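# Move a glass graduated cylinder from cart to bench

## Task

Take one graduated cylinder from the cart's top tray and leave it standing upright on the work surface of the shelved bench. Every other cylinder must still be standing at the end. No cylinder may tip over, touch the floor, drop more than a few centimetres or be knocked hard, since any of these fails the task (the glass breaks). At the end the gripper must have released it and moved away, so that nothing but the bench holds it up. The robot itself must not fall over or be left leaning.

## Robot and tools

ROBOT. TidyBot++: a mobile base (0.54 m long, 0.50 m wide, 0.38 m high) on four powered casters, carrying one seven-joint arm with a two-finger gripper. The shoulder sits 0.12 m ahead of the base centre and 0.68 m above the floor. Segments: upper arm 0.42 m, forearm 0.31 m, hand 0.31 m. Two cameras: base_camera (fixed on the chassis, 644x364) and wrist_camera (fisheye, 644x476, looking along the hand). The arm begins folded with the hand pointing down, reaching up to 0.08 m beyond the base front.

FRAMES. Base frame: origin on the floor below the base centre, x forward, y left, z up. hand_pose is reported in it: the point between the finger pads, its z axis running out along the fingers, its y axis along the closing direction. The odometry frame is the base frame as it was when the scene started; heading is positive to the left, from -3.142 to 3.142.

execute_actions. Argument actions: a list holding zero or one action. An empty list only reports state and images. An action may contain:
- base: exactly one key, a relative move measured from where the base last reported itself. translate_m = metres straight ahead (+ forward), range -2 to 2. strafe_m = metres sideways (+ left), -2 to 2. rotate_rad = radians turned in place (+ counter-clockwise from above), -6.3 to 6.3. A base move that would take longer than 8.667 s at its top speed is refused; split long moves.
- joints: absolute targets in radians, keyed by name, all for the single arm: joint_1_rad (any angle; vertical axis; + is clockwise from above, opposite to rotate_rad), joint_2_rad shoulder -2.249 to 2.249, joint_3_rad (any angle), joint_4_rad elbow -2.579 to 2.579, joint_5_rad (any angle), joint_6_rad wrist -2.099 to 2.099, joint_7_rad (any angle; hand down, + is counter-clockwise from above, at 1.57 the fingers open toward the robot's left and right). gripper_pos is a 0-to-1 scale, 0 fully open (pad gap about 85 mm), 1 fully closed; gap is about 85 x (1 - gripper_pos) mm. Unbounded joints go the short way, so turn them in steps below half a revolution. Done tolerances: ±0.039 for joints 1-4, ±0.056 for 5-7, ±0.03 for the gripper.
- speeds: optional caps for this action only: translate_m and strafe_m 0.05 to 0.5 m/s, rotate_rad 0.1 to 1.57 rad/s (defaults are the maxima).
cameras: list of "base_camera", "wrist_camera" or "all"; omitted or null means all, [] means none. Any bad key or value rejects the whole call and nothing moves. An unnamed joint may keep pushing toward its previous target.

Arm geometry with joint_1_rad = 0, joint_3_rad = 3.14, joint_5_rad = 0 (arm in the base's x-z plane): tilt from vertical, forward positive, is joint_2 for the upper arm, joint_2 - joint_4 for the forearm, joint_2 - joint_4 - joint_6 for the hand. Reach ahead of the shoulder is the sum of length x sin(tilt); height above it is the sum of length x cos(tilt). A downward-pointing hand reaches at most about 0.94 m above the floor, and only near the base.

Other tools. wait: seconds, 0 to 10; commands nothing new and returns state and images. zoom_image: camera (base_camera or wrist_camera) and region [x0, y0, x1, y1] in pixels from the top-left of that camera's latest image, at most 504 by 504. read_manual: section "licences"; gives only URDF licence text. finished_scene: scene = the number of the current scene; ends it irreversibly once the last command has been held.

RESULTS. joint_positions and hand_pose (may be 1-2 cm off; trust images), base_odometry (wheel-count based, drifts and counts slip), base_tilt in degrees (forward and right positive), motor_effort in percent with the action's peak in brackets, on_its_own for uncommanded changes, and a pictures line naming image order. base_status/joint_status words: done; off_target (stopped short, may still push); contact_stop and time_out (target dropped, holds position); not_followed or "joint command not followed" with a cause line (a self-collision check withheld arm targets; the gripper part still runs). Gripper at 1 reading done means empty hand; off_target means it closed on something. ARM HIT means a hard hit on the base or itself. A torque fault freezes arm and gripper for 10 s and skips the rest of the call (limits 104.5 N m joints 1-4, 51.3 N m joints 5-7; warnings earlier). MOTOR HOT appears from 60 °C; OVER-TEMPERATURE FAULT at 75 °C lets the arm sink and marks unreached keys limit_stop_at_motor_heat, after which you resend the target. Once a call reports a stop, later motion calls in that reply are skipped.

CORRECTIONS. Friction leaves joints slightly short; resend each joint its last command plus (wanted - read). Held loads make the arm sag; never command a joint to its current reading while carrying something.

CAUTIONS. Cylinders are glass: lower them gently, set them down upright from very low, and avoid bumping neighbours. Don't drive the base while the arm is caught on something high (above about 0.8 m) or push sideways on a raised hand: the robot can tip. A blocked base keeps shoving until timeout and may still say done. Keep holding times short to limit heat, release the cylinder fully and withdraw the hand before finishing.

Each tool is called as a command line: name --argument value for each argument, lists and objects as JSON in quotes; but a table of rows of numbers goes row by row, as --pt "numbers of a row", without its own name.

## Session

execute_actions --actions '[]'

Scene clock: 0.00 s.
base_odometry: x=+0.000 y=+0.000 heading=+0.000 (m, m, rad; odometry frame)
base_tilt: forward=-0.4 right=-0.1 (deg)
base_status: not commanded
joint_positions: joint_1_rad=-0.043 joint_2_rad=-0.341 joint_3_rad=+3.168 joint_4_rad=-2.502 joint_5_rad=-0.001 joint_6_rad=-0.910 joint_7_rad=+1.535 gripper_pos=+0.000
joint_status: not commanded
motor_effort: joint_1_rad=+0 joint_2_rad=-1 joint_3_rad=-1 joint_4_rad=+16 joint_5_rad=+0 joint_6_rad=+1 joint_7_rad=-1 (%)
hand_pose: x=+0.2617 y=+0.0049 z=+0.5931 quat_wxyz=(-0.006, +0.999, -0.010, +0.035) (m; base frame)
pictures: base_camera, wrist_camera
Images, in order (width x height): base_camera 644x364, wrist_camera 644x476.

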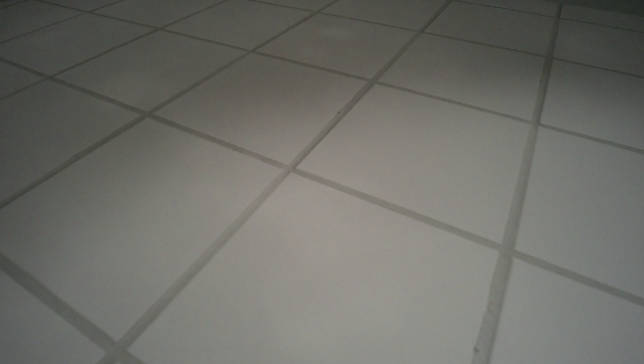

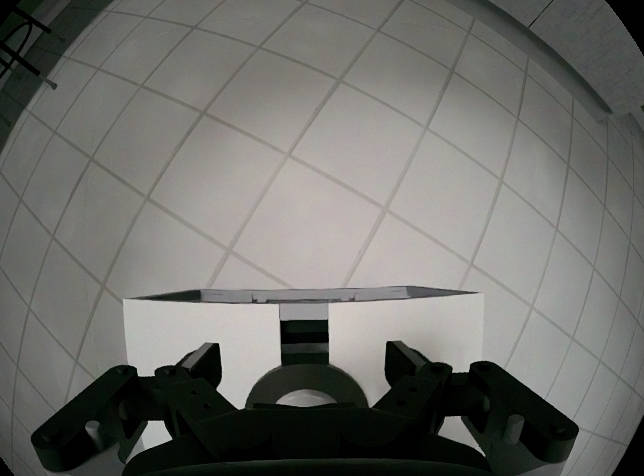

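execute_actions --actions '[{"joints":{"joint_6_rad":0.3}}]' --cameras '["wrist_camera"]'

execute_actions --actions '[{"joints":{"joint_1_rad":2.0}}]' --cameras '["wrist_camera"]'

execute_actions --actions '[{"joints":{"joint_1_rad":-2.1}}]' --cameras '["wrist_camera"]'

Scene clock: 1.80 s.
base_odometry: x=+0.000 y=+0.000 heading=+0.000 (m, m, rad; odometry frame)
base_tilt: forward=-0.4 right=-0.1 (deg)
base_status: not commanded
joint_positions: joint_1_rad=-0.043 joint_2_rad=-0.341 joint_3_rad=+3.168 joint_4_rad=-2.501 joint_5_rad=-0.001 joint_6_rad=+0.295 joint_7_rad=+1.535 gripper_pos=+0.000
joint_status: all done
motor_effort: joint_1_rad=+0(0) joint_2_rad=-5(5) joint_3_rad=+0(0) joint_4_rad=+21(21) joint_5_rad=+0(0) joint_6_rad=+9(9) joint_7_rad=-1(0) (%)
hand_pose: x=+0.5379 y=+0.0073 z=+0.8139 quat_wxyz=(-0.020, +0.803, -0.011, +0.596) (m; base frame)
pictures: wrist_camera
Images, in order (width x height): wrist_camera 644x476.

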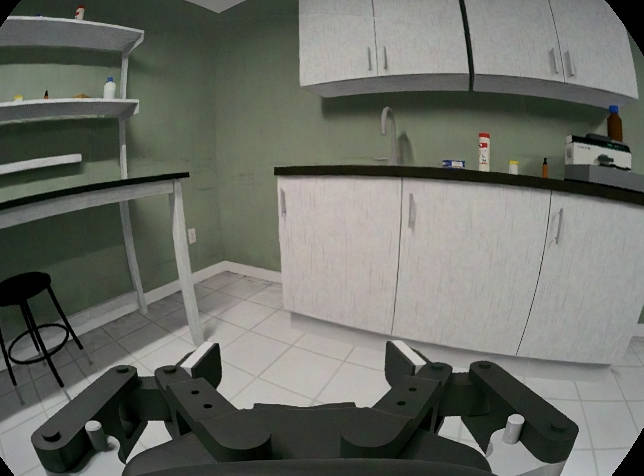

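Scene clock: 4.93 s.
base_odometry: x=+0.000 y=+0.000 heading=+0.000 (m, m, rad; odometry frame)
base_tilt: forward=-0.4 right=-0.1 (deg)
base_status: not commanded
joint_positions: joint_1_rad=+1.983 joint_2_rad=-0.341 joint_3_rad=+3.168 joint_4_rad=-2.501 joint_5_rad=-0.001 joint_6_rad=+0.295 joint_7_rad=+1.535 gripper_pos=+0.000
joint_status: all done
motor_effort: joint_1_rad=+0(0) joint_2_rad=-5(5) joint_3_rad=+0(0) joint_4_rad=+21(21) joint_5_rad=+0(0) joint_6_rad=+8(9) joint_7_rad=+0(0) (%)
hand_pose: x=-0.0584 y=-0.3796 z=+0.8139 quat_wxyz=(+0.495, +0.416, -0.687, +0.332) (m; base frame)
pictures: wrist_camera
Images, in order (width x height): wrist_camera 644x476.

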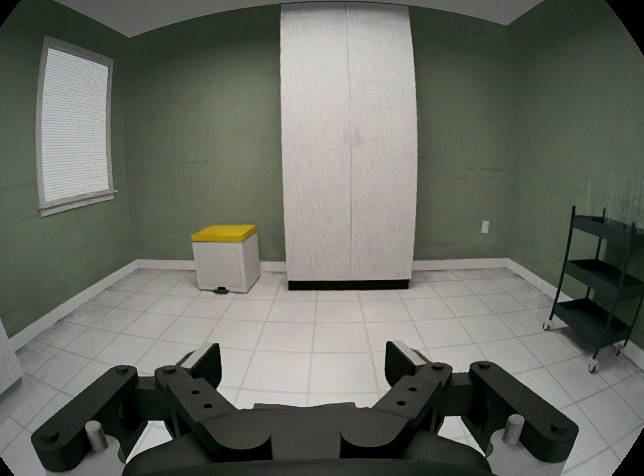

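Scene clock: 8.17 s.
base_odometry: x=+0.000 y=+0.000 heading=+0.000 (m, m, rad; odometry frame)
base_tilt: forward=-0.4 right=-0.1 (deg)
base_status: not commanded
joint_positions: joint_1_rad=+4.166 joint_2_rad=-0.341 joint_3_rad=+3.168 joint_4_rad=-2.501 joint_5_rad=-0.001 joint_6_rad=+0.295 joint_7_rad=+1.535 gripper_pos=+0.000
joint_status: all done
motor_effort: joint_1_rad=+0(0) joint_2_rad=-5(5) joint_3_rad=+1(1) joint_4_rad=+21(21) joint_5_rad=+0(0) joint_6_rad=+8(9) joint_7_rad=+0(0) (%)
hand_pose: x=-0.0896 y=+0.3633 z=+0.8139 quat_wxyz=(+0.523, -0.417, -0.686, -0.286) (m; base frame)
pictures: wrist_camera
Images, in order (width x height): wrist_camera 644x476.

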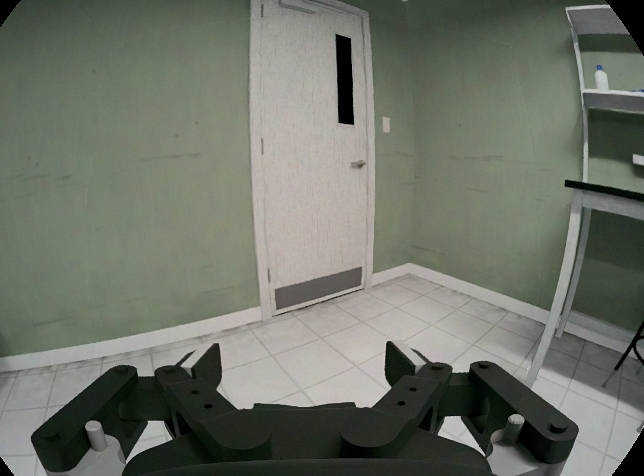

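execute_actions --actions '[{"base":{"rotate_rad":-2.9},"joints":{"joint_1_rad":-0.043}}]'

Scene clock: 11.57 s.
base_odometry: x=+0.000 y=+0.000 heading=-2.900 (m, m, rad; odometry frame)
base_tilt: forward=-0.4 right=-0.1 (deg)
base_status: done
joint_positions: joint_1_rad=+6.227 joint_2_rad=-0.341 joint_3_rad=+3.168 joint_4_rad=-2.501 joint_5_rad=-0.001 joint_6_rad=+0.295 joint_7_rad=+1.535 gripper_pos=+0.000
joint_status: all done
motor_effort: joint_1_rad=+0(1) joint_2_rad=-5(6) joint_3_rad=+1(1) joint_4_rad=+21(21) joint_5_rad=+0(1) joint_6_rad=+9(9) joint_7_rad=+0(0) (%)
hand_pose: x=+0.5377 y=+0.0132 z=+0.8139 quat_wxyz=(+0.024, -0.803, +0.005, -0.596) (m; base frame)
pictures: base_camera, wrist_camera
Images, in order (width x height): base_camera 644x364, wrist_camera 644x476.

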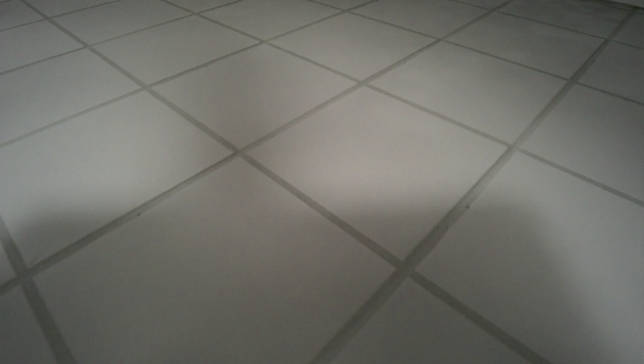

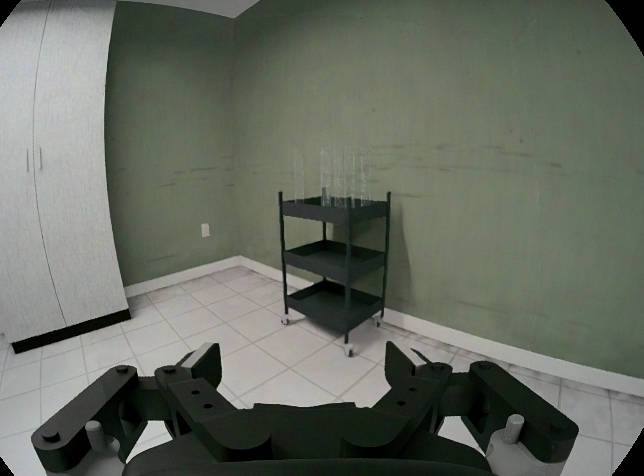

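execute_actions --actions '[{"base":{"rotate_rad":-0.75}}]' --cameras '[]'

execute_actions --actions '[{"base":{"strafe_m":1.1}}]' --cameras '["wrist_camera"]'

Scene clock: 13.63 s.
base_odometry: x=+0.000 y=+0.000 heading=+2.634 (m, m, rad; odometry frame)
base_tilt: forward=-0.4 right=-0.1 (deg)
base_status: done
joint_positions: joint_1_rad=+6.229 joint_2_rad=-0.341 joint_3_rad=+3.168 joint_4_rad=-2.501 joint_5_rad=-0.001 joint_6_rad=+0.295 joint_7_rad=+1.535 gripper_pos=+0.000
joint_status: not commanded
motor_effort: joint_1_rad=+0(1) joint_2_rad=-5(5) joint_3_rad=-1(1) joint_4_rad=+21(22) joint_5_rad=+0(0) joint_6_rad=+8(9) joint_7_rad=+0(0) (%)
hand_pose: x=+0.5378 y=+0.0123 z=+0.8139 quat_wxyz=(+0.023, -0.803, +0.006, -0.596) (m; base frame)
pictures: none
No camera images: the call's "cameras" was empty. Leave "cameras" out to get every camera's image.

Scene clock: 17.20 s.
base_odometry: x=-0.536 y=-0.961 heading=+2.634 (m, m, rad; odometry frame)
base_tilt: forward=-0.4 right=-0.1 (deg)
base_status: done
joint_positions: joint_1_rad=+6.229 joint_2_rad=-0.341 joint_3_rad=+3.168 joint_4_rad=-2.501 joint_5_rad=-0.001 joint_6_rad=+0.295 joint_7_rad=+1.535 gripper_pos=+0.000
joint_status: not commanded
motor_effort: joint_1_rad=+0(1) joint_2_rad=-5(5) joint_3_rad=+0(1) joint_4_rad=+21(21) joint_5_rad=+0(0) joint_6_rad=+9(9) joint_7_rad=+0(0) (%)
hand_pose: x=+0.5378 y=+0.0122 z=+0.8139 quat_wxyz=(+0.023, -0.803, +0.006, -0.596) (m; base frame)
pictures: wrist_camera
Images, in order (width x height): wrist_camera 644x476.

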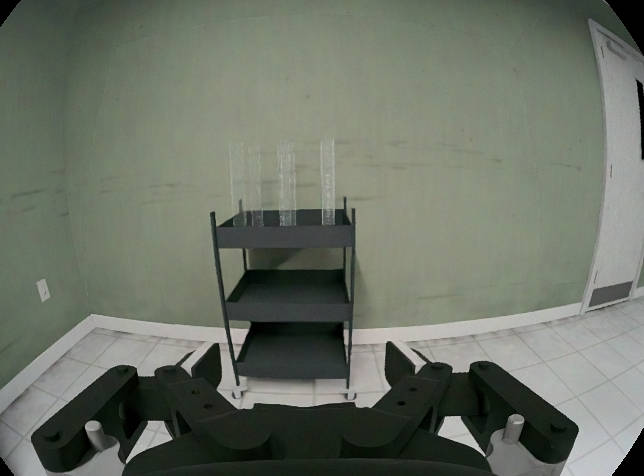

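zoom_image --camera "wrist_camera" --region '[190, 120, 390, 270]'

Region (190, 120, 390, 270) of wrist_camera's 644x476 image, scaled by 2.520; it fills the top 378 rows of this view, and the rest is white.

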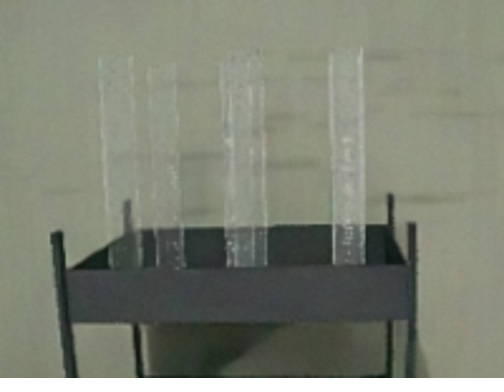

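execute_actions --actions '[{"base":{"strafe_m":-0.04},"joints":{"joint_1_rad":0.0,"joint_2_rad":0.6,"joint_3_rad":3.14,"joint_4_rad":-1.89,"joint_5_rad":0,"joint_6_rad":0.92,"joint_7_rad":1.57}}]'

execute_actions --actions '[{"base":{"translate_m":0.25},"speeds":{"translate_m":0.2}}]' --cameras '["wrist_camera"]'

Scene clock: 20.03 s.
base_odometry: x=-0.516 y=-0.926 heading=+2.634 (m, m, rad; odometry frame)
base_tilt: forward=-0.4 right=-0.1 (deg)
base_status: done
joint_positions: joint_1_rad=+6.262 joint_2_rad=+0.596 joint_3_rad=+3.161 joint_4_rad=-1.907 joint_5_rad=-0.001 joint_6_rad=+0.892 joint_7_rad=+1.542 gripper_pos=+0.000
joint_status: all done
motor_effort: joint_1_rad=+0(2) joint_2_rad=-32(33) joint_3_rad=+0(2) joint_4_rad=+17(22) joint_5_rad=+0(1) joint_6_rad=+9(9) joint_7_rad=-1(0) (%)
hand_pose: x=+0.8538 y=+0.0059 z=+0.7647 quat_wxyz=(+0.008, -0.721, +0.005, -0.693) (m; base frame)
pictures: base_camera, wrist_camera
Images, in order (width x height): base_camera 644x364, wrist_camera 644x476.

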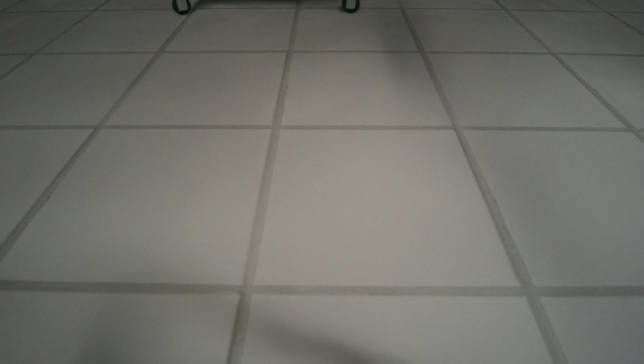

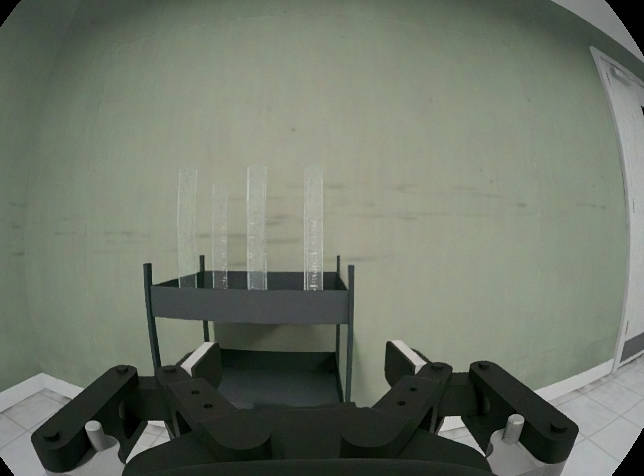

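Scene clock: 22.03 s.
base_odometry: x=-0.735 y=-0.805 heading=+2.634 (m, m, rad; odometry frame)
base_tilt: forward=-0.4 right=-0.1 (deg)
base_status: done
joint_positions: joint_1_rad=+6.263 joint_2_rad=+0.597 joint_3_rad=+3.160 joint_4_rad=-1.902 joint_5_rad=-0.001 joint_6_rad=+0.894 joint_7_rad=+1.542 gripper_pos=+0.000
joint_status: not commanded
motor_effort: joint_1_rad=+0(1) joint_2_rad=-32(33) joint_3_rad=-1(1) joint_4_rad=+17(19) joint_5_rad=+0(0) joint_6_rad=+9(9) joint_7_rad=+0(0) (%)
hand_pose: x=+0.8552 y=+0.0057 z=+0.7674 quat_wxyz=(+0.008, -0.719, +0.006, -0.695) (m; base frame)
pictures: wrist_camera
Images, in order (width x height): wrist_camera 644x476.

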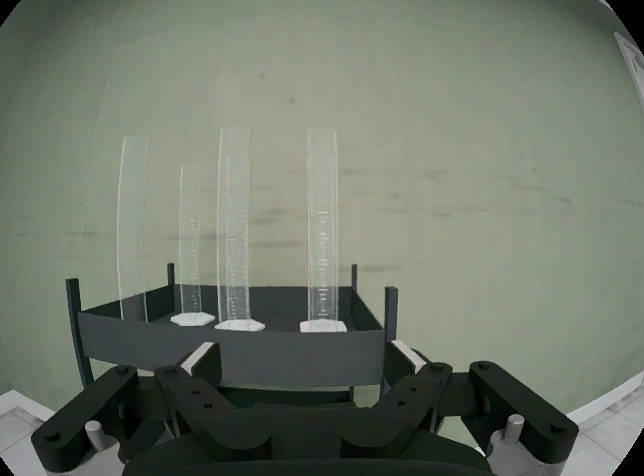

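execute_actions --actions '[{"base":{"strafe_m":-0.02},"joints":{"joint_4_rad":-1.65,"joint_6_rad":0.71}}]' --cameras '[]'

execute_actions --actions '[{"base":{"translate_m":0.18},"speeds":{"translate_m":0.15}}]' --cameras '["wrist_camera"]'

Scene clock: 23.73 s.
base_odometry: x=-0.725 y=-0.787 heading=+2.634 (m, m, rad; odometry frame)
base_tilt: forward=-0.4 right=-0.1 (deg)
base_status: done
joint_positions: joint_1_rad=+6.275 joint_2_rad=+0.597 joint_3_rad=+3.155 joint_4_rad=-1.663 joint_5_rad=-0.001 joint_6_rad=+0.738 joint_7_rad=+1.542 gripper_pos=+0.000
joint_status: all done
motor_effort: joint_1_rad=+0(3) joint_2_rad=-34(35) joint_3_rad=-1(1) joint_4_rad=+21(20) joint_5_rad=+0(0) joint_6_rad=+10(9) joint_7_rad=+0(0) (%)
hand_pose: x=+0.9093 y=-0.0001 z=+0.8448 quat_wxyz=(+0.007, -0.690, +0.009, -0.724) (m; base frame)
pictures: none
No camera images: the call's "cameras" was empty. Leave "cameras" out to get every camera's image.

Scene clock: 25.60 s.
base_odometry: x=-0.883 y=-0.699 heading=+2.634 (m, m, rad; odometry frame)
base_tilt: forward=-0.4 right=-0.1 (deg)
base_status: done
joint_positions: joint_1_rad=+6.275 joint_2_rad=+0.598 joint_3_rad=+3.155 joint_4_rad=-1.662 joint_5_rad=-0.001 joint_6_rad=+0.736 joint_7_rad=+1.542 gripper_pos=+0.000
joint_status: not commanded
motor_effort: joint_1_rad=+0(2) joint_2_rad=-34(37) joint_3_rad=-1(1) joint_4_rad=+20(22) joint_5_rad=+0(0) joint_6_rad=+9(9) joint_7_rad=+0(0) (%)
hand_pose: x=+0.9096 y=-0.0001 z=+0.8445 quat_wxyz=(+0.007, -0.690, +0.009, -0.724) (m; base frame)
pictures: wrist_camera
Images, in order (width x height): wrist_camera 644x476.

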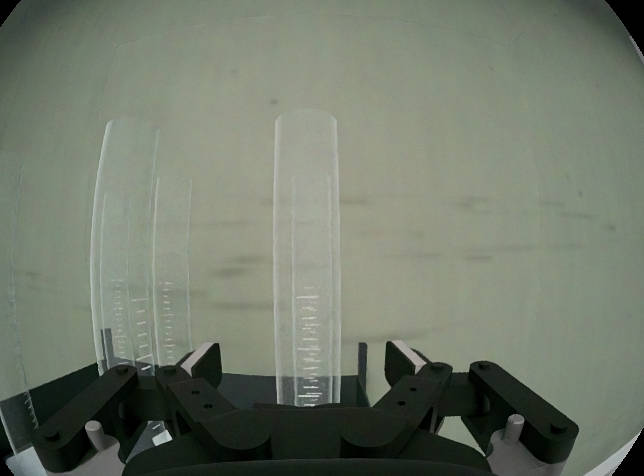

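execute_actions --actions '[{"base":{"translate_m":0.07},"joints":{"joint_6_rad":0.66},"speeds":{"translate_m":0.08}}]' --cameras '["wrist_camera"]'

Scene clock: 27.20 s.
base_odometry: x=-0.944 y=-0.665 heading=+2.634 (m, m, rad; odometry frame)
base_tilt: forward=-0.4 right=-0.1 (deg)
base_status: done
joint_positions: joint_1_rad=+6.275 joint_2_rad=+0.600 joint_3_rad=+3.155 joint_4_rad=-1.661 joint_5_rad=-0.001 joint_6_rad=+0.682 joint_7_rad=+1.542 gripper_pos=+0.000
joint_status: all done
motor_effort: joint_1_rad=+0(2) joint_2_rad=-34(37) joint_3_rad=-1(0) joint_4_rad=+20(21) joint_5_rad=+0(0) joint_6_rad=+9(10) joint_7_rad=+0(0) (%)
hand_pose: x=+0.9103 y=-0.0002 z=+0.8267 quat_wxyz=(+0.007, -0.710, +0.009, -0.704) (m; base frame)
pictures: wrist_camera
Images, in order (width x height): wrist_camera 644x476.

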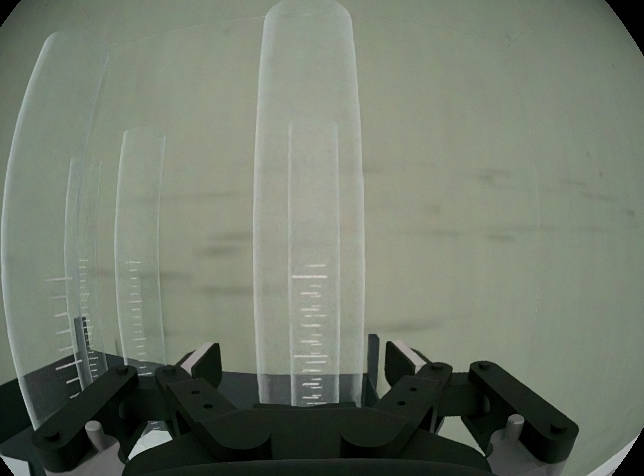

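execute_actions --actions '[{"base":{"translate_m":0.03},"speeds":{"translate_m":0.05}}]' --cameras '["wrist_camera"]'

Scene clock: 28.53 s.
base_odometry: x=-0.970 y=-0.650 heading=+2.633 (m, m, rad; odometry frame)
base_tilt: forward=-0.4 right=-0.1 (deg)
base_status: done
joint_positions: joint_1_rad=+6.275 joint_2_rad=+0.600 joint_3_rad=+3.155 joint_4_rad=-1.661 joint_5_rad=-0.001 joint_6_rad=+0.682 joint_7_rad=+1.542 gripper_pos=+0.000
joint_status: not commanded
motor_effort: joint_1_rad=+0(1) joint_2_rad=-34(37) joint_3_rad=+0(1) joint_4_rad=+21(21) joint_5_rad=+0(0) joint_6_rad=+9(10) joint_7_rad=-1(0) (%)
hand_pose: x=+0.9104 y=-0.0002 z=+0.8267 quat_wxyz=(+0.007, -0.710, +0.009, -0.704) (m; base frame)
pictures: wrist_camera
Images, in order (width x height): wrist_camera 644x476.

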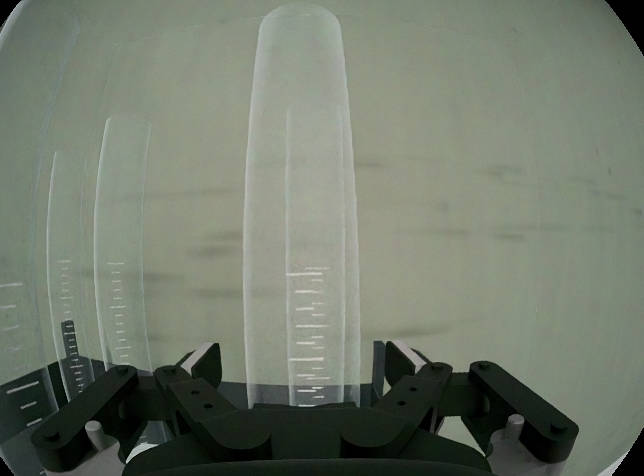

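execute_actions --actions '[{"joints":{"gripper_pos":0.3}}]' --cameras '["wrist_camera"]'

Scene clock: 29.37 s.
base_odometry: x=-0.970 y=-0.650 heading=+2.633 (m, m, rad; odometry frame)
base_tilt: forward=-0.4 right=-0.1 (deg)
base_status: not commanded
joint_positions: joint_1_rad=+6.275 joint_2_rad=+0.600 joint_3_rad=+3.155 joint_4_rad=-1.661 joint_5_rad=-0.001 joint_6_rad=+0.682 joint_7_rad=+1.542 gripper_pos=+0.300
joint_status: all done
motor_effort: joint_1_rad=+0(0) joint_2_rad=-35(34) joint_3_rad=+0(0) joint_4_rad=+20(21) joint_5_rad=+0(0) joint_6_rad=+9(9) joint_7_rad=+0(0) (%)
hand_pose: x=+0.9104 y=-0.0002 z=+0.8267 quat_wxyz=(+0.007, -0.710, +0.009, -0.704) (m; base frame)
pictures: wrist_camera
Images, in order (width x height): wrist_camera 644x476.

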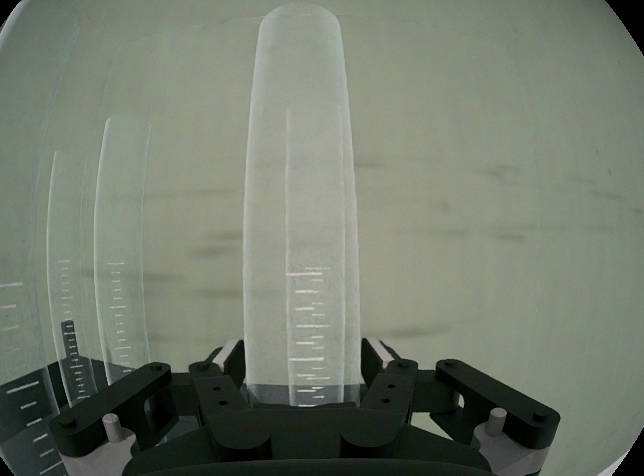

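execute_actions --actions '[{"base":{"translate_m":0.03},"joints":{"gripper_pos":0.1},"speeds":{"translate_m":0.05}}]' --cameras '["wrist_camera"]'

Scene clock: 30.53 s.
base_odometry: x=-0.996 y=-0.635 heading=+2.633 (m, m, rad; odometry frame)
base_tilt: forward=-0.4 right=-0.1 (deg)
base_status: done
joint_positions: joint_1_rad=+6.275 joint_2_rad=+0.600 joint_3_rad=+3.155 joint_4_rad=-1.661 joint_5_rad=-0.001 joint_6_rad=+0.682 joint_7_rad=+1.542 gripper_pos=+0.100
joint_status: all done
motor_effort: joint_1_rad=+0(1) joint_2_rad=-34(37) joint_3_rad=-1(0) joint_4_rad=+20(21) joint_5_rad=+0(0) joint_6_rad=+9(9) joint_7_rad=+0(1) (%)
hand_pose: x=+0.9104 y=-0.0002 z=+0.8269 quat_wxyz=(+0.007, -0.710, +0.009, -0.705) (m; base frame)
pictures: wrist_camera
Images, in order (width x height): wrist_camera 644x476.

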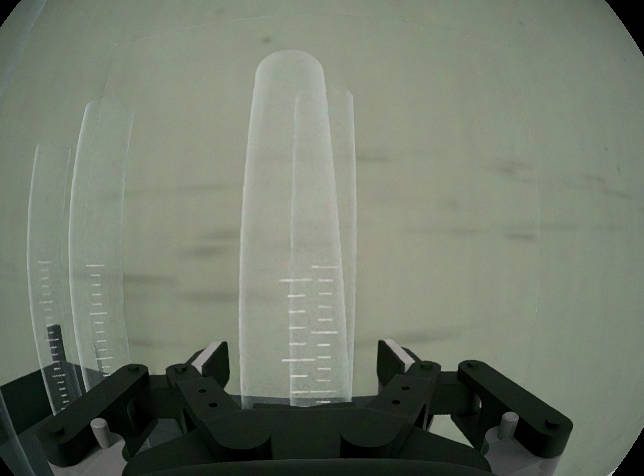

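execute_actions --actions '[{"base":{"translate_m":-0.025},"speeds":{"translate_m":0.05}}]' --cameras '["wrist_camera"]'

Scene clock: 31.73 s.
base_odometry: x=-0.974 y=-0.648 heading=+2.633 (m, m, rad; odometry frame)
base_tilt: forward=-0.4 right=-0.1 (deg)
base_status: done
joint_positions: joint_1_rad=+6.275 joint_2_rad=+0.600 joint_3_rad=+3.155 joint_4_rad=-1.660 joint_5_rad=-0.001 joint_6_rad=+0.682 joint_7_rad=+1.542 gripper_pos=+0.100
joint_status: not commanded
motor_effort: joint_1_rad=+0(1) joint_2_rad=-35(37) joint_3_rad=-1(1) joint_4_rad=+20(21) joint_5_rad=+0(0) joint_6_rad=+9(10) joint_7_rad=+0(1) (%)
hand_pose: x=+0.9105 y=-0.0002 z=+0.8269 quat_wxyz=(+0.007, -0.710, +0.009, -0.705) (m; base frame)
pictures: wrist_camera
Images, in order (width x height): wrist_camera 644x476.

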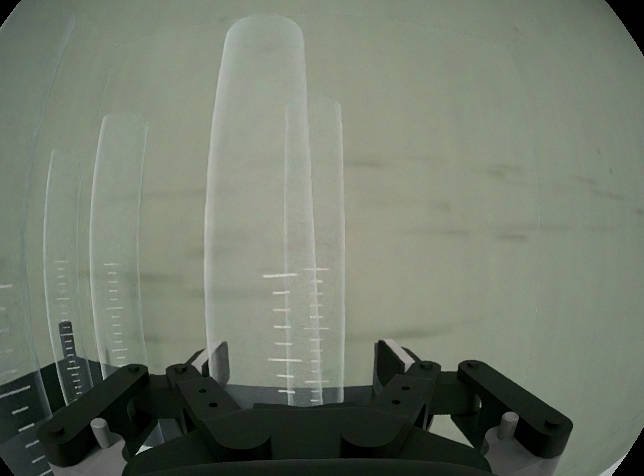

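execute_actions --actions '[{"joints":{"gripper_pos":0.0}}]' --cameras '["wrist_camera"]'

Scene clock: 32.43 s.
base_odometry: x=-0.974 y=-0.648 heading=+2.633 (m, m, rad; odometry frame)
base_tilt: forward=-0.4 right=-0.1 (deg)
base_status: not commanded
joint_positions: joint_1_rad=+6.275 joint_2_rad=+0.600 joint_3_rad=+3.155 joint_4_rad=-1.660 joint_5_rad=-0.001 joint_6_rad=+0.682 joint_7_rad=+1.542 gripper_pos=+0.000
joint_status: all done
motor_effort: joint_1_rad=+0(0) joint_2_rad=-35(35) joint_3_rad=-1(1) joint_4_rad=+20(21) joint_5_rad=+0(0) joint_6_rad=+9(9) joint_7_rad=-1(0) (%)
hand_pose: x=+0.9105 y=-0.0002 z=+0.8269 quat_wxyz=(+0.007, -0.710, +0.009, -0.705) (m; base frame)
pictures: wrist_camera
Images, in order (width x height): wrist_camera 644x476.

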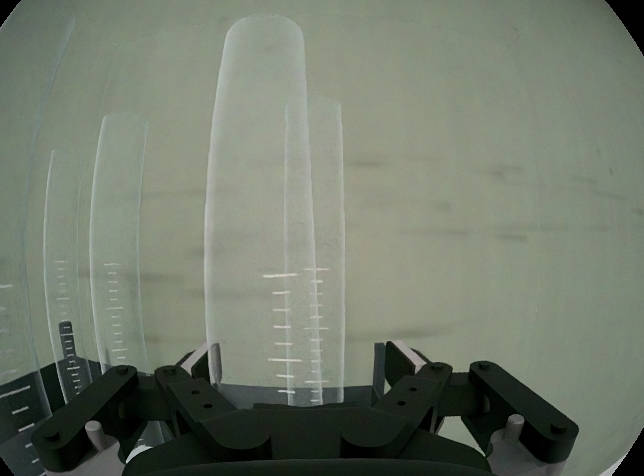

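execute_actions --actions '[{"base":{"strafe_m":0.018},"speeds":{"strafe_m":0.05}}]' --cameras '["wrist_camera"]'

execute_actions --actions '[{"joints":{"gripper_pos":0.3}}]' --cameras '["wrist_camera"]'

Scene clock: 33.43 s.
base_odometry: x=-0.983 y=-0.663 heading=+2.633 (m, m, rad; odometry frame)
base_tilt: forward=-0.4 right=-0.1 (deg)
base_status: done
joint_positions: joint_1_rad=+6.276 joint_2_rad=+0.600 joint_3_rad=+3.154 joint_4_rad=-1.660 joint_5_rad=-0.001 joint_6_rad=+0.682 joint_7_rad=+1.542 gripper_pos=+0.000
joint_status: not commanded
motor_effort: joint_1_rad=+0(3) joint_2_rad=-35(36) joint_3_rad=-1(1) joint_4_rad=+21(21) joint_5_rad=+0(0) joint_6_rad=+9(10) joint_7_rad=-1(0) (%)
hand_pose: x=+0.9105 y=-0.0004 z=+0.8269 quat_wxyz=(+0.007, -0.710, +0.010, -0.705) (m; base frame)
pictures: wrist_camera
Images, in order (width x height): wrist_camera 644x476.

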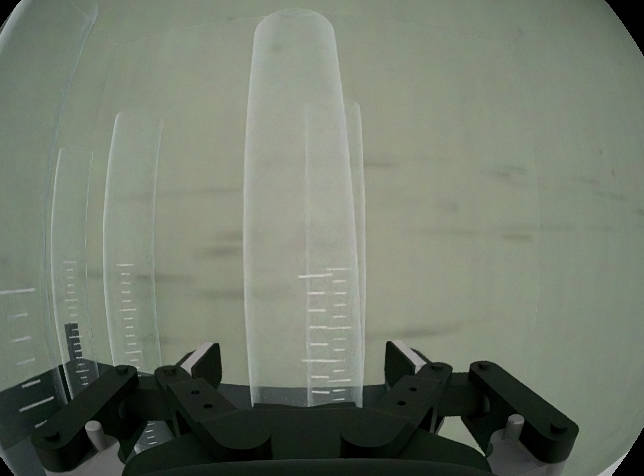

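Scene clock: 34.13 s.
base_odometry: x=-0.983 y=-0.663 heading=+2.633 (m, m, rad; odometry frame)
base_tilt: forward=-0.4 right=-0.1 (deg)
base_status: not commanded
joint_positions: joint_1_rad=+6.276 joint_2_rad=+0.600 joint_3_rad=+3.154 joint_4_rad=-1.660 joint_5_rad=-0.001 joint_6_rad=+0.682 joint_7_rad=+1.542 gripper_pos=+0.300
joint_status: all done
motor_effort: joint_1_rad=-1(1) joint_2_rad=-34(35) joint_3_rad=-1(1) joint_4_rad=+20(20) joint_5_rad=+0(0) joint_6_rad=+9(9) joint_7_rad=+0(0) (%)
hand_pose: x=+0.9105 y=-0.0004 z=+0.8269 quat_wxyz=(+0.007, -0.710, +0.010, -0.705) (m; base frame)
pictures: wrist_camera
Images, in order (width x height): wrist_camera 644x476.

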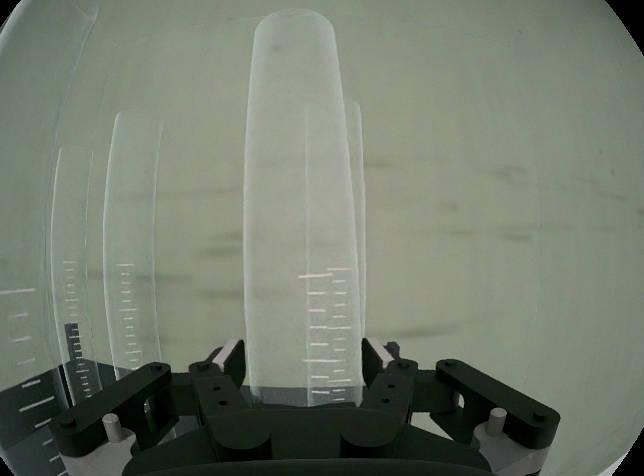

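Centred. Close.

execute_actions --actions '[{"joints":{"gripper_pos":1.0}}]' --cameras '["wrist_camera"]'

Scene clock: 35.20 s.
base_odometry: x=-0.983 y=-0.663 heading=+2.633 (m, m, rad; odometry frame)
base_tilt: forward=-0.4 right=-0.1 (deg)
base_status: not commanded
joint_positions: joint_1_rad=+6.276 joint_2_rad=+0.604 joint_3_rad=+3.154 joint_4_rad=-1.660 joint_5_rad=-0.001 joint_6_rad=+0.679 joint_7_rad=+1.543 gripper_pos=+0.563
joint_status: gripper_pos off_target (ended at +0.563, target +1.000)
motor_effort: joint_1_rad=+0(1) joint_2_rad=-36(38) joint_3_rad=-1(1) joint_4_rad=+21(23) joint_5_rad=+0(0) joint_6_rad=+9(11) joint_7_rad=-1(1) (%)
hand_pose: x=+0.9111 y=-0.0004 z=+0.8227 quat_wxyz=(+0.006, -0.712, +0.009, -0.702) (m; base frame)
pictures: wrist_camera
Images, in order (width x height): wrist_camera 644x476.

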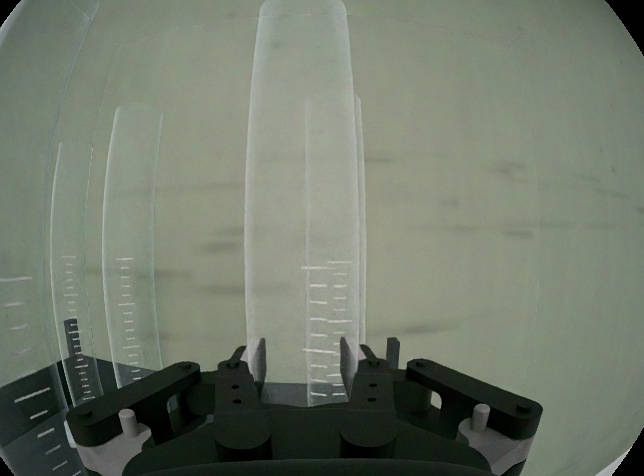

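execute_actions --actions '[{"joints":{"gripper_pos":0.1}}]' --cameras '[]'

execute_actions --actions '[{"base":{"translate_m":-0.035},"speeds":{"translate_m":0.05}}]' --cameras '["wrist_camera"]'

execute_actions --actions '[{"joints":{"gripper_pos":1.0}}]' --cameras '["wrist_camera"]'

Scene clock: 36.57 s.
base_odometry: x=-0.983 y=-0.663 heading=+2.633 (m, m, rad; odometry frame)
base_tilt: forward=-0.4 right=-0.2 (deg)
base_status: not commanded
joint_positions: joint_1_rad=+6.276 joint_2_rad=+0.604 joint_3_rad=+3.154 joint_4_rad=-1.660 joint_5_rad=-0.001 joint_6_rad=+0.679 joint_7_rad=+1.543 gripper_pos=+0.100
joint_status: all done
motor_effort: joint_1_rad=+0(1) joint_2_rad=-35(36) joint_3_rad=-1(1) joint_4_rad=+20(21) joint_5_rad=+0(0) joint_6_rad=+9(10) joint_7_rad=+0(1) (%)
hand_pose: x=+0.9111 y=-0.0004 z=+0.8227 quat_wxyz=(+0.006, -0.712, +0.009, -0.702) (m; base frame)
pictures: none
No camera images: the call's "cameras" was empty. Leave "cameras" out to get every camera's image.

Scene clock: 37.73 s.
base_odometry: x=-0.953 y=-0.681 heading=+2.633 (m, m, rad; odometry frame)
base_tilt: forward=-0.4 right=-0.1 (deg)
base_status: done
joint_positions: joint_1_rad=+6.276 joint_2_rad=+0.603 joint_3_rad=+3.154 joint_4_rad=-1.660 joint_5_rad=-0.001 joint_6_rad=+0.679 joint_7_rad=+1.543 gripper_pos=+0.100
joint_status: not commanded
motor_effort: joint_1_rad=+0(1) joint_2_rad=-35(37) joint_3_rad=-1(1) joint_4_rad=+20(22) joint_5_rad=+0(0) joint_6_rad=+9(10) joint_7_rad=+0(0) (%)
hand_pose: x=+0.9111 y=-0.0004 z=+0.8232 quat_wxyz=(+0.006, -0.712, +0.009, -0.702) (m; base frame)
pictures: wrist_camera
Images, in order (width x height): wrist_camera 644x476.

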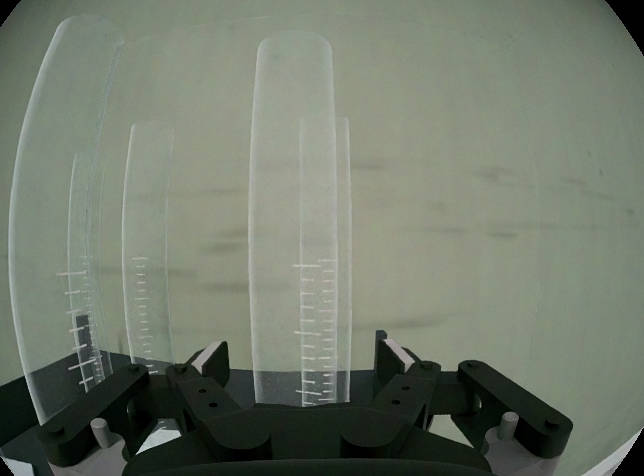

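Scene clock: 38.77 s.
base_odometry: x=-0.953 y=-0.681 heading=+2.633 (m, m, rad; odometry frame)
base_tilt: forward=-0.4 right=-0.1 (deg)
base_status: not commanded
joint_positions: joint_1_rad=+6.276 joint_2_rad=+0.603 joint_3_rad=+3.153 joint_4_rad=-1.660 joint_5_rad=-0.001 joint_6_rad=+0.679 joint_7_rad=+1.544 gripper_pos=+0.560
joint_status: gripper_pos off_target (ended at +0.560, target +1.000)
motor_effort: joint_1_rad=+0(2) joint_2_rad=-35(36) joint_3_rad=+0(2) joint_4_rad=+21(21) joint_5_rad=+0(0) joint_6_rad=+10(10) joint_7_rad=-1(1) (%)
hand_pose: x=+0.9111 y=-0.0003 z=+0.8232 quat_wxyz=(+0.006, -0.712, +0.009, -0.702) (m; base frame)
pictures: wrist_camera
Images, in order (width x height): wrist_camera 644x476.

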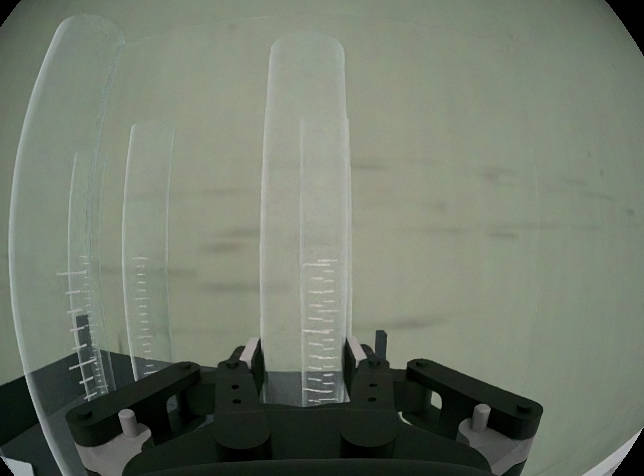

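execute_actions --actions '[{"joints":{"joint_2_rad":0.52,"joint_4_rad":-1.52,"joint_6_rad":0.45}}]' --cameras '[]'

execute_actions --actions '[{"joints":{"joint_2_rad":0.42,"joint_4_rad":-1.33,"joint_6_rad":0.17}}]' --cameras '[]'

execute_actions --actions '[{"joints":{"joint_2_rad":0.3,"joint_4_rad":-1.13,"joint_6_rad":-0.15}}]'

Scene clock: 40.37 s.
base_odometry: x=-0.953 y=-0.681 heading=+2.633 (m, m, rad; odometry frame)
base_tilt: forward=-0.4 right=-0.2 (deg)
base_status: not commanded
joint_positions: joint_1_rad=+6.276 joint_2_rad=+0.536 joint_3_rad=+3.153 joint_4_rad=-1.544 joint_5_rad=-0.001 joint_6_rad=+0.464 joint_7_rad=+1.544 gripper_pos=+0.560
joint_status: all done
motor_effort: joint_1_rad=+0(0) joint_2_rad=-37(39) joint_3_rad=-1(1) joint_4_rad=+24(25) joint_5_rad=+0(0) joint_6_rad=+11(11) joint_7_rad=+0(0) (%)
hand_pose: x=+0.9196 y=-0.0004 z=+0.8758 quat_wxyz=(+0.006, -0.723, +0.009, -0.691) (m; base frame)
pictures: none
No camera images: the call's "cameras" was empty. Leave "cameras" out to get every camera's image.

Scene clock: 41.87 s.
base_odometry: x=-0.953 y=-0.681 heading=+2.633 (m, m, rad; odometry frame)
base_tilt: forward=-0.4 right=-0.1 (deg)
base_status: not commanded
joint_positions: joint_1_rad=+6.276 joint_2_rad=+0.431 joint_3_rad=+3.153 joint_4_rad=-1.348 joint_5_rad=-0.001 joint_6_rad=+0.184 joint_7_rad=+1.544 gripper_pos=+0.560
joint_status: all done
motor_effort: joint_1_rad=+0(0) joint_2_rad=-36(41) joint_3_rad=-1(1) joint_4_rad=+27(27) joint_5_rad=+0(0) joint_6_rad=+11(12) joint_7_rad=-1(0) (%)
hand_pose: x=+0.9137 y=-0.0004 z=+0.9912 quat_wxyz=(+0.006, -0.716, +0.010, -0.698) (m; base frame)
pictures: none
No camera images: the call's "cameras" was empty. Leave "cameras" out to get every camera's image.

Scene clock: 43.43 s.
base_odometry: x=-0.953 y=-0.681 heading=+2.633 (m, m, rad; odometry frame)
base_tilt: forward=-0.4 right=-0.1 (deg)
base_status: not commanded
joint_positions: joint_1_rad=+6.276 joint_2_rad=+0.310 joint_3_rad=+3.153 joint_4_rad=-1.147 joint_5_rad=-0.001 joint_6_rad=-0.136 joint_7_rad=+1.544 gripper_pos=+0.560
joint_status: all done
motor_effort: joint_1_rad=+0(1) joint_2_rad=-31(40) joint_3_rad=+0(0) joint_4_rad=+27(29) joint_5_rad=+0(0) joint_6_rad=+11(12) joint_7_rad=-1(0) (%)
hand_pose: x=+0.8711 y=-0.0004 z=+1.1112 quat_wxyz=(+0.007, -0.715, +0.010, -0.699) (m; base frame)
pictures: base_camera, wrist_camera
Images, in order (width x height): base_camera 644x364, wrist_camera 644x476.

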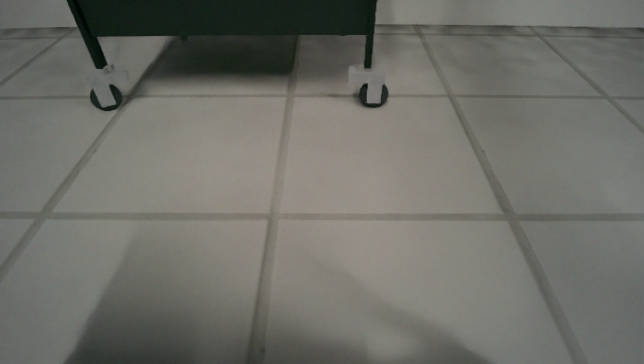

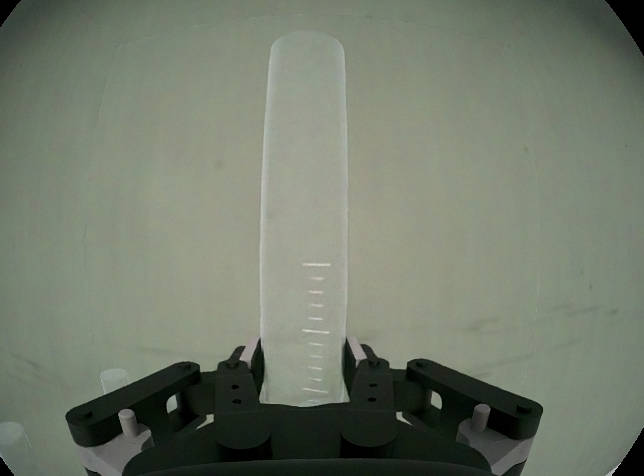

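execute_actions --actions '[{"base":{"translate_m":-0.6},"speeds":{"translate_m":0.3}}]' --cameras '[]'

execute_actions --actions '[{"base":{"rotate_rad":-1.57},"speeds":{"rotate_rad":0.6}}]'

Scene clock: 46.63 s.
base_odometry: x=-0.429 y=-0.973 heading=+2.632 (m, m, rad; odometry frame)
base_tilt: forward=-0.4 right=-0.1 (deg)
base_status: done
joint_positions: joint_1_rad=+6.276 joint_2_rad=+0.312 joint_3_rad=+3.153 joint_4_rad=-1.147 joint_5_rad=-0.001 joint_6_rad=-0.139 joint_7_rad=+1.544 gripper_pos=+0.560
joint_status: not commanded
motor_effort: joint_1_rad=+0(1) joint_2_rad=-32(35) joint_3_rad=+0(0) joint_4_rad=+27(29) joint_5_rad=+0(0) joint_6_rad=+11(12) joint_7_rad=+0(1) (%)
hand_pose: x=+0.8718 y=-0.0004 z=+1.1090 quat_wxyz=(+0.007, -0.717, +0.010, -0.697) (m; base frame)
pictures: none
No camera images: the call's "cameras" was empty. Leave "cameras" out to get every camera's image.

Scene clock: 50.13 s.
base_odometry: x=-0.429 y=-0.973 heading=+1.063 (m, m, rad; odometry frame)
base_tilt: forward=-0.4 right=-0.1 (deg)
base_status: done
joint_positions: joint_1_rad=+6.287 joint_2_rad=+0.312 joint_3_rad=+3.143 joint_4_rad=-1.147 joint_5_rad=-0.001 joint_6_rad=-0.140 joint_7_rad=+1.544 gripper_pos=+0.560
joint_status: not commanded
motor_effort: joint_1_rad=+0(5) joint_2_rad=-32(33) joint_3_rad=+0(4) joint_4_rad=+27(28) joint_5_rad=+0(0) joint_6_rad=+12(12) joint_7_rad=+0(1) (%)
hand_pose: x=+0.8717 y=-0.0023 z=+1.1090 quat_wxyz=(+0.008, -0.717, +0.012, -0.697) (m; base frame)
pictures: base_camera, wrist_camera
Images, in order (width x height): base_camera 644x364, wrist_camera 644x476.

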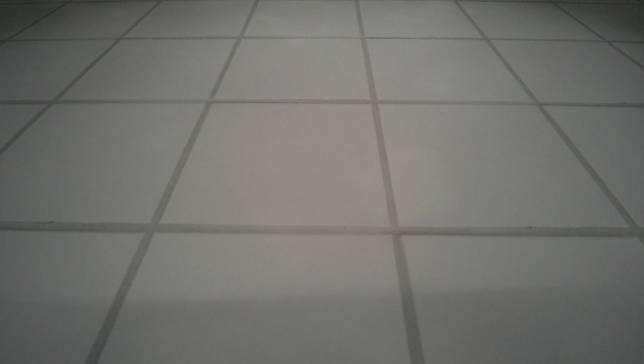

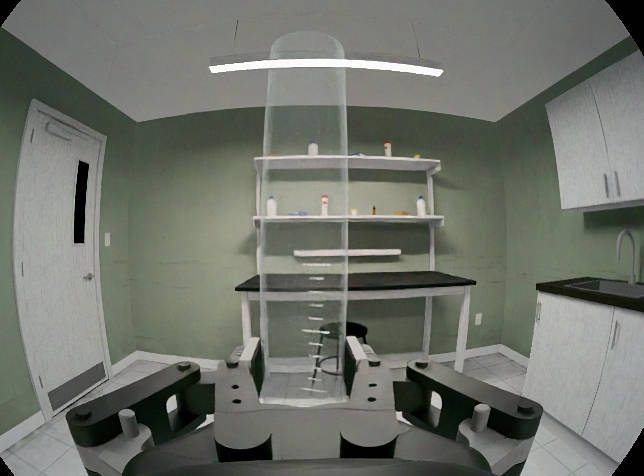

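execute_actions --actions '[{"base":{"strafe_m":-0.45},"speeds":{"strafe_m":0.3}}]' --cameras '[]'

execute_actions --actions '[{"base":{"translate_m":1.1},"speeds":{"translate_m":0.35}}]'

Scene clock: 52.80 s.
base_odometry: x=-0.036 y=-1.193 heading=+1.062 (m, m, rad; odometry frame)
base_tilt: forward=-0.4 right=-0.1 (deg)
base_status: done
joint_positions: joint_1_rad=+6.286 joint_2_rad=+0.312 joint_3_rad=+3.143 joint_4_rad=-1.147 joint_5_rad=-0.001 joint_6_rad=-0.140 joint_7_rad=+1.544 gripper_pos=+0.560
joint_status: not commanded
motor_effort: joint_1_rad=-1(3) joint_2_rad=-32(32) joint_3_rad=+0(2) joint_4_rad=+27(28) joint_5_rad=+0(0) joint_6_rad=+12(11) joint_7_rad=-1(0) (%)
hand_pose: x=+0.8717 y=-0.0014 z=+1.1090 quat_wxyz=(+0.008, -0.717, +0.011, -0.697) (m; base frame)
pictures: none
No camera images: the call's "cameras" was empty. Leave "cameras" out to get every camera's image.

Scene clock: 56.97 s.
base_odometry: x=+0.501 y=-0.232 heading=+1.061 (m, m, rad; odometry frame)
base_tilt: forward=-0.4 right=-0.1 (deg)
base_status: done
joint_positions: joint_1_rad=+6.286 joint_2_rad=+0.316 joint_3_rad=+3.143 joint_4_rad=-1.147 joint_5_rad=-0.001 joint_6_rad=-0.141 joint_7_rad=+1.544 gripper_pos=+0.560
joint_status: not commanded
motor_effort: joint_1_rad=+0(2) joint_2_rad=-32(35) joint_3_rad=+0(1) joint_4_rad=+27(29) joint_5_rad=+0(0) joint_6_rad=+11(12) joint_7_rad=-1(0) (%)
hand_pose: x=+0.8734 y=-0.0014 z=+1.1056 quat_wxyz=(+0.008, -0.718, +0.011, -0.696) (m; base frame)
pictures: base_camera, wrist_camera
Images, in order (width x height): base_camera 644x364, wrist_camera 644x476.

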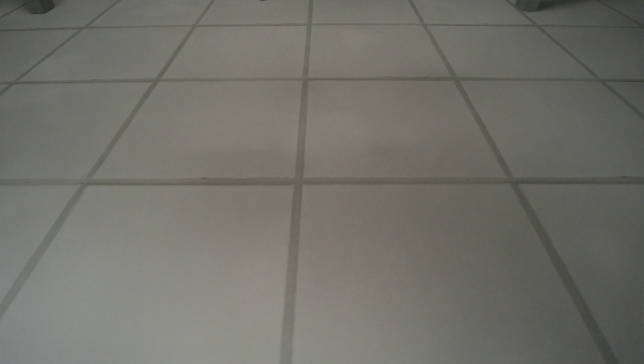

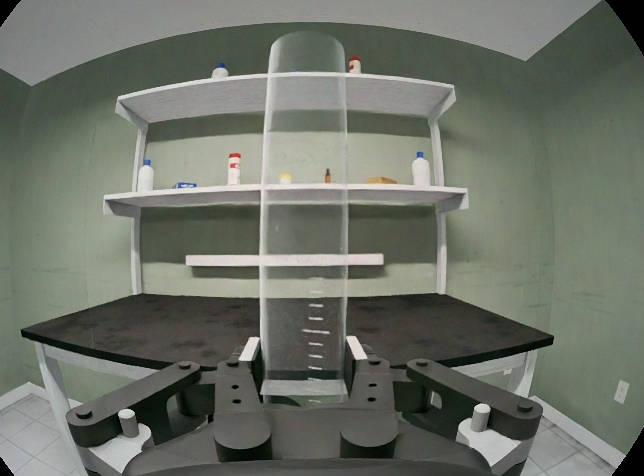

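execute_actions --actions '[{"base":{"translate_m":0.45},"speeds":{"translate_m":0.15}}]'

Scene clock: 60.90 s.
base_odometry: x=+0.721 y=+0.161 heading=+1.061 (m, m, rad; odometry frame)
base_tilt: forward=-0.4 right=-0.2 (deg)
base_status: done
joint_positions: joint_1_rad=+6.286 joint_2_rad=+0.316 joint_3_rad=+3.143 joint_4_rad=-1.147 joint_5_rad=-0.001 joint_6_rad=-0.141 joint_7_rad=+1.544 gripper_pos=+0.560
joint_status: not commanded
motor_effort: joint_1_rad=+0(1) joint_2_rad=-31(35) joint_3_rad=+0(0) joint_4_rad=+27(28) joint_5_rad=+0(0) joint_6_rad=+11(12) joint_7_rad=+0(0) (%)
hand_pose: x=+0.8736 y=-0.0014 z=+1.1051 quat_wxyz=(+0.008, -0.719, +0.011, -0.695) (m; base frame)
pictures: base_camera, wrist_camera
Images, in order (width x height): base_camera 644x364, wrist_camera 644x476.

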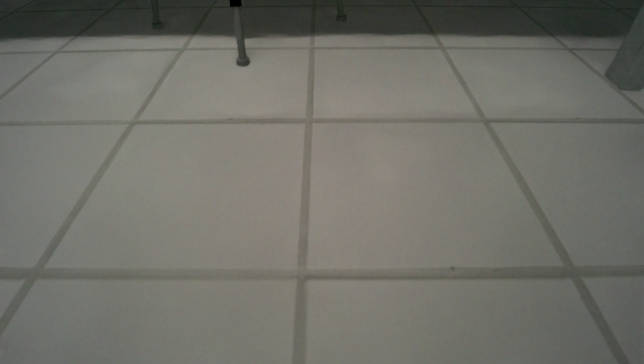

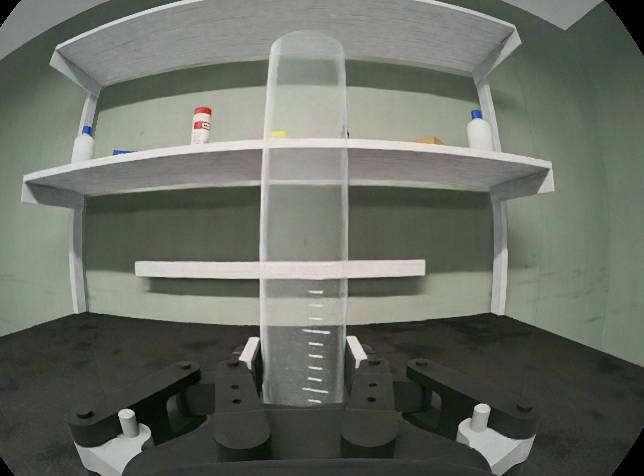

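execute_actions --actions '[{"base":{"translate_m":0.13},"speeds":{"translate_m":0.1}}]' --cameras '[]'

execute_actions --actions '[{"joints":{"joint_2_rad":0.34,"joint_4_rad":-1.21,"joint_6_rad":-0.05}}]' --cameras '["wrist_camera"]'

Scene clock: 63.00 s.
base_odometry: x=+0.785 y=+0.274 heading=+1.060 (m, m, rad; odometry frame)
base_tilt: forward=-0.4 right=-0.2 (deg)
base_status: done
joint_positions: joint_1_rad=+6.286 joint_2_rad=+0.316 joint_3_rad=+3.143 joint_4_rad=-1.147 joint_5_rad=-0.001 joint_6_rad=-0.141 joint_7_rad=+1.544 gripper_pos=+0.560
joint_status: not commanded
motor_effort: joint_1_rad=+0(1) joint_2_rad=-32(35) joint_3_rad=+0(1) joint_4_rad=+27(28) joint_5_rad=+0(0) joint_6_rad=+11(12) joint_7_rad=+0(0) (%)
hand_pose: x=+0.8736 y=-0.0014 z=+1.1050 quat_wxyz=(+0.008, -0.719, +0.011, -0.695) (m; base frame)
pictures: none
No camera images: the call's "cameras" was empty. Leave "cameras" out to get every camera's image.

Scene clock: 63.87 s.
base_odometry: x=+0.785 y=+0.274 heading=+1.060 (m, m, rad; odometry frame)
base_tilt: forward=-0.4 right=-0.1 (deg)
base_status: not commanded
joint_positions: joint_1_rad=+6.286 joint_2_rad=+0.334 joint_3_rad=+3.143 joint_4_rad=-1.202 joint_5_rad=-0.001 joint_6_rad=-0.077 joint_7_rad=+1.544 gripper_pos=+0.560
joint_status: all done
motor_effort: joint_1_rad=+0(1) joint_2_rad=-31(32) joint_3_rad=+0(0) joint_4_rad=+25(27) joint_5_rad=+0(0) joint_6_rad=+10(11) joint_7_rad=+0(0) (%)
hand_pose: x=+0.8823 y=-0.0015 z=+1.0766 quat_wxyz=(+0.008, -0.722, +0.011, -0.692) (m; base frame)
pictures: wrist_camera
Images, in order (width x height): wrist_camera 644x476.

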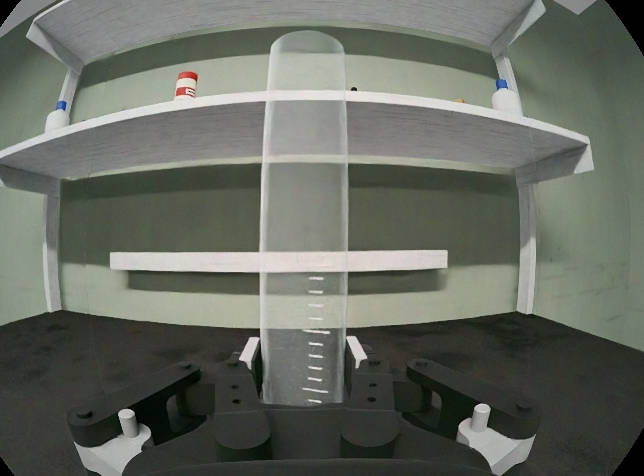

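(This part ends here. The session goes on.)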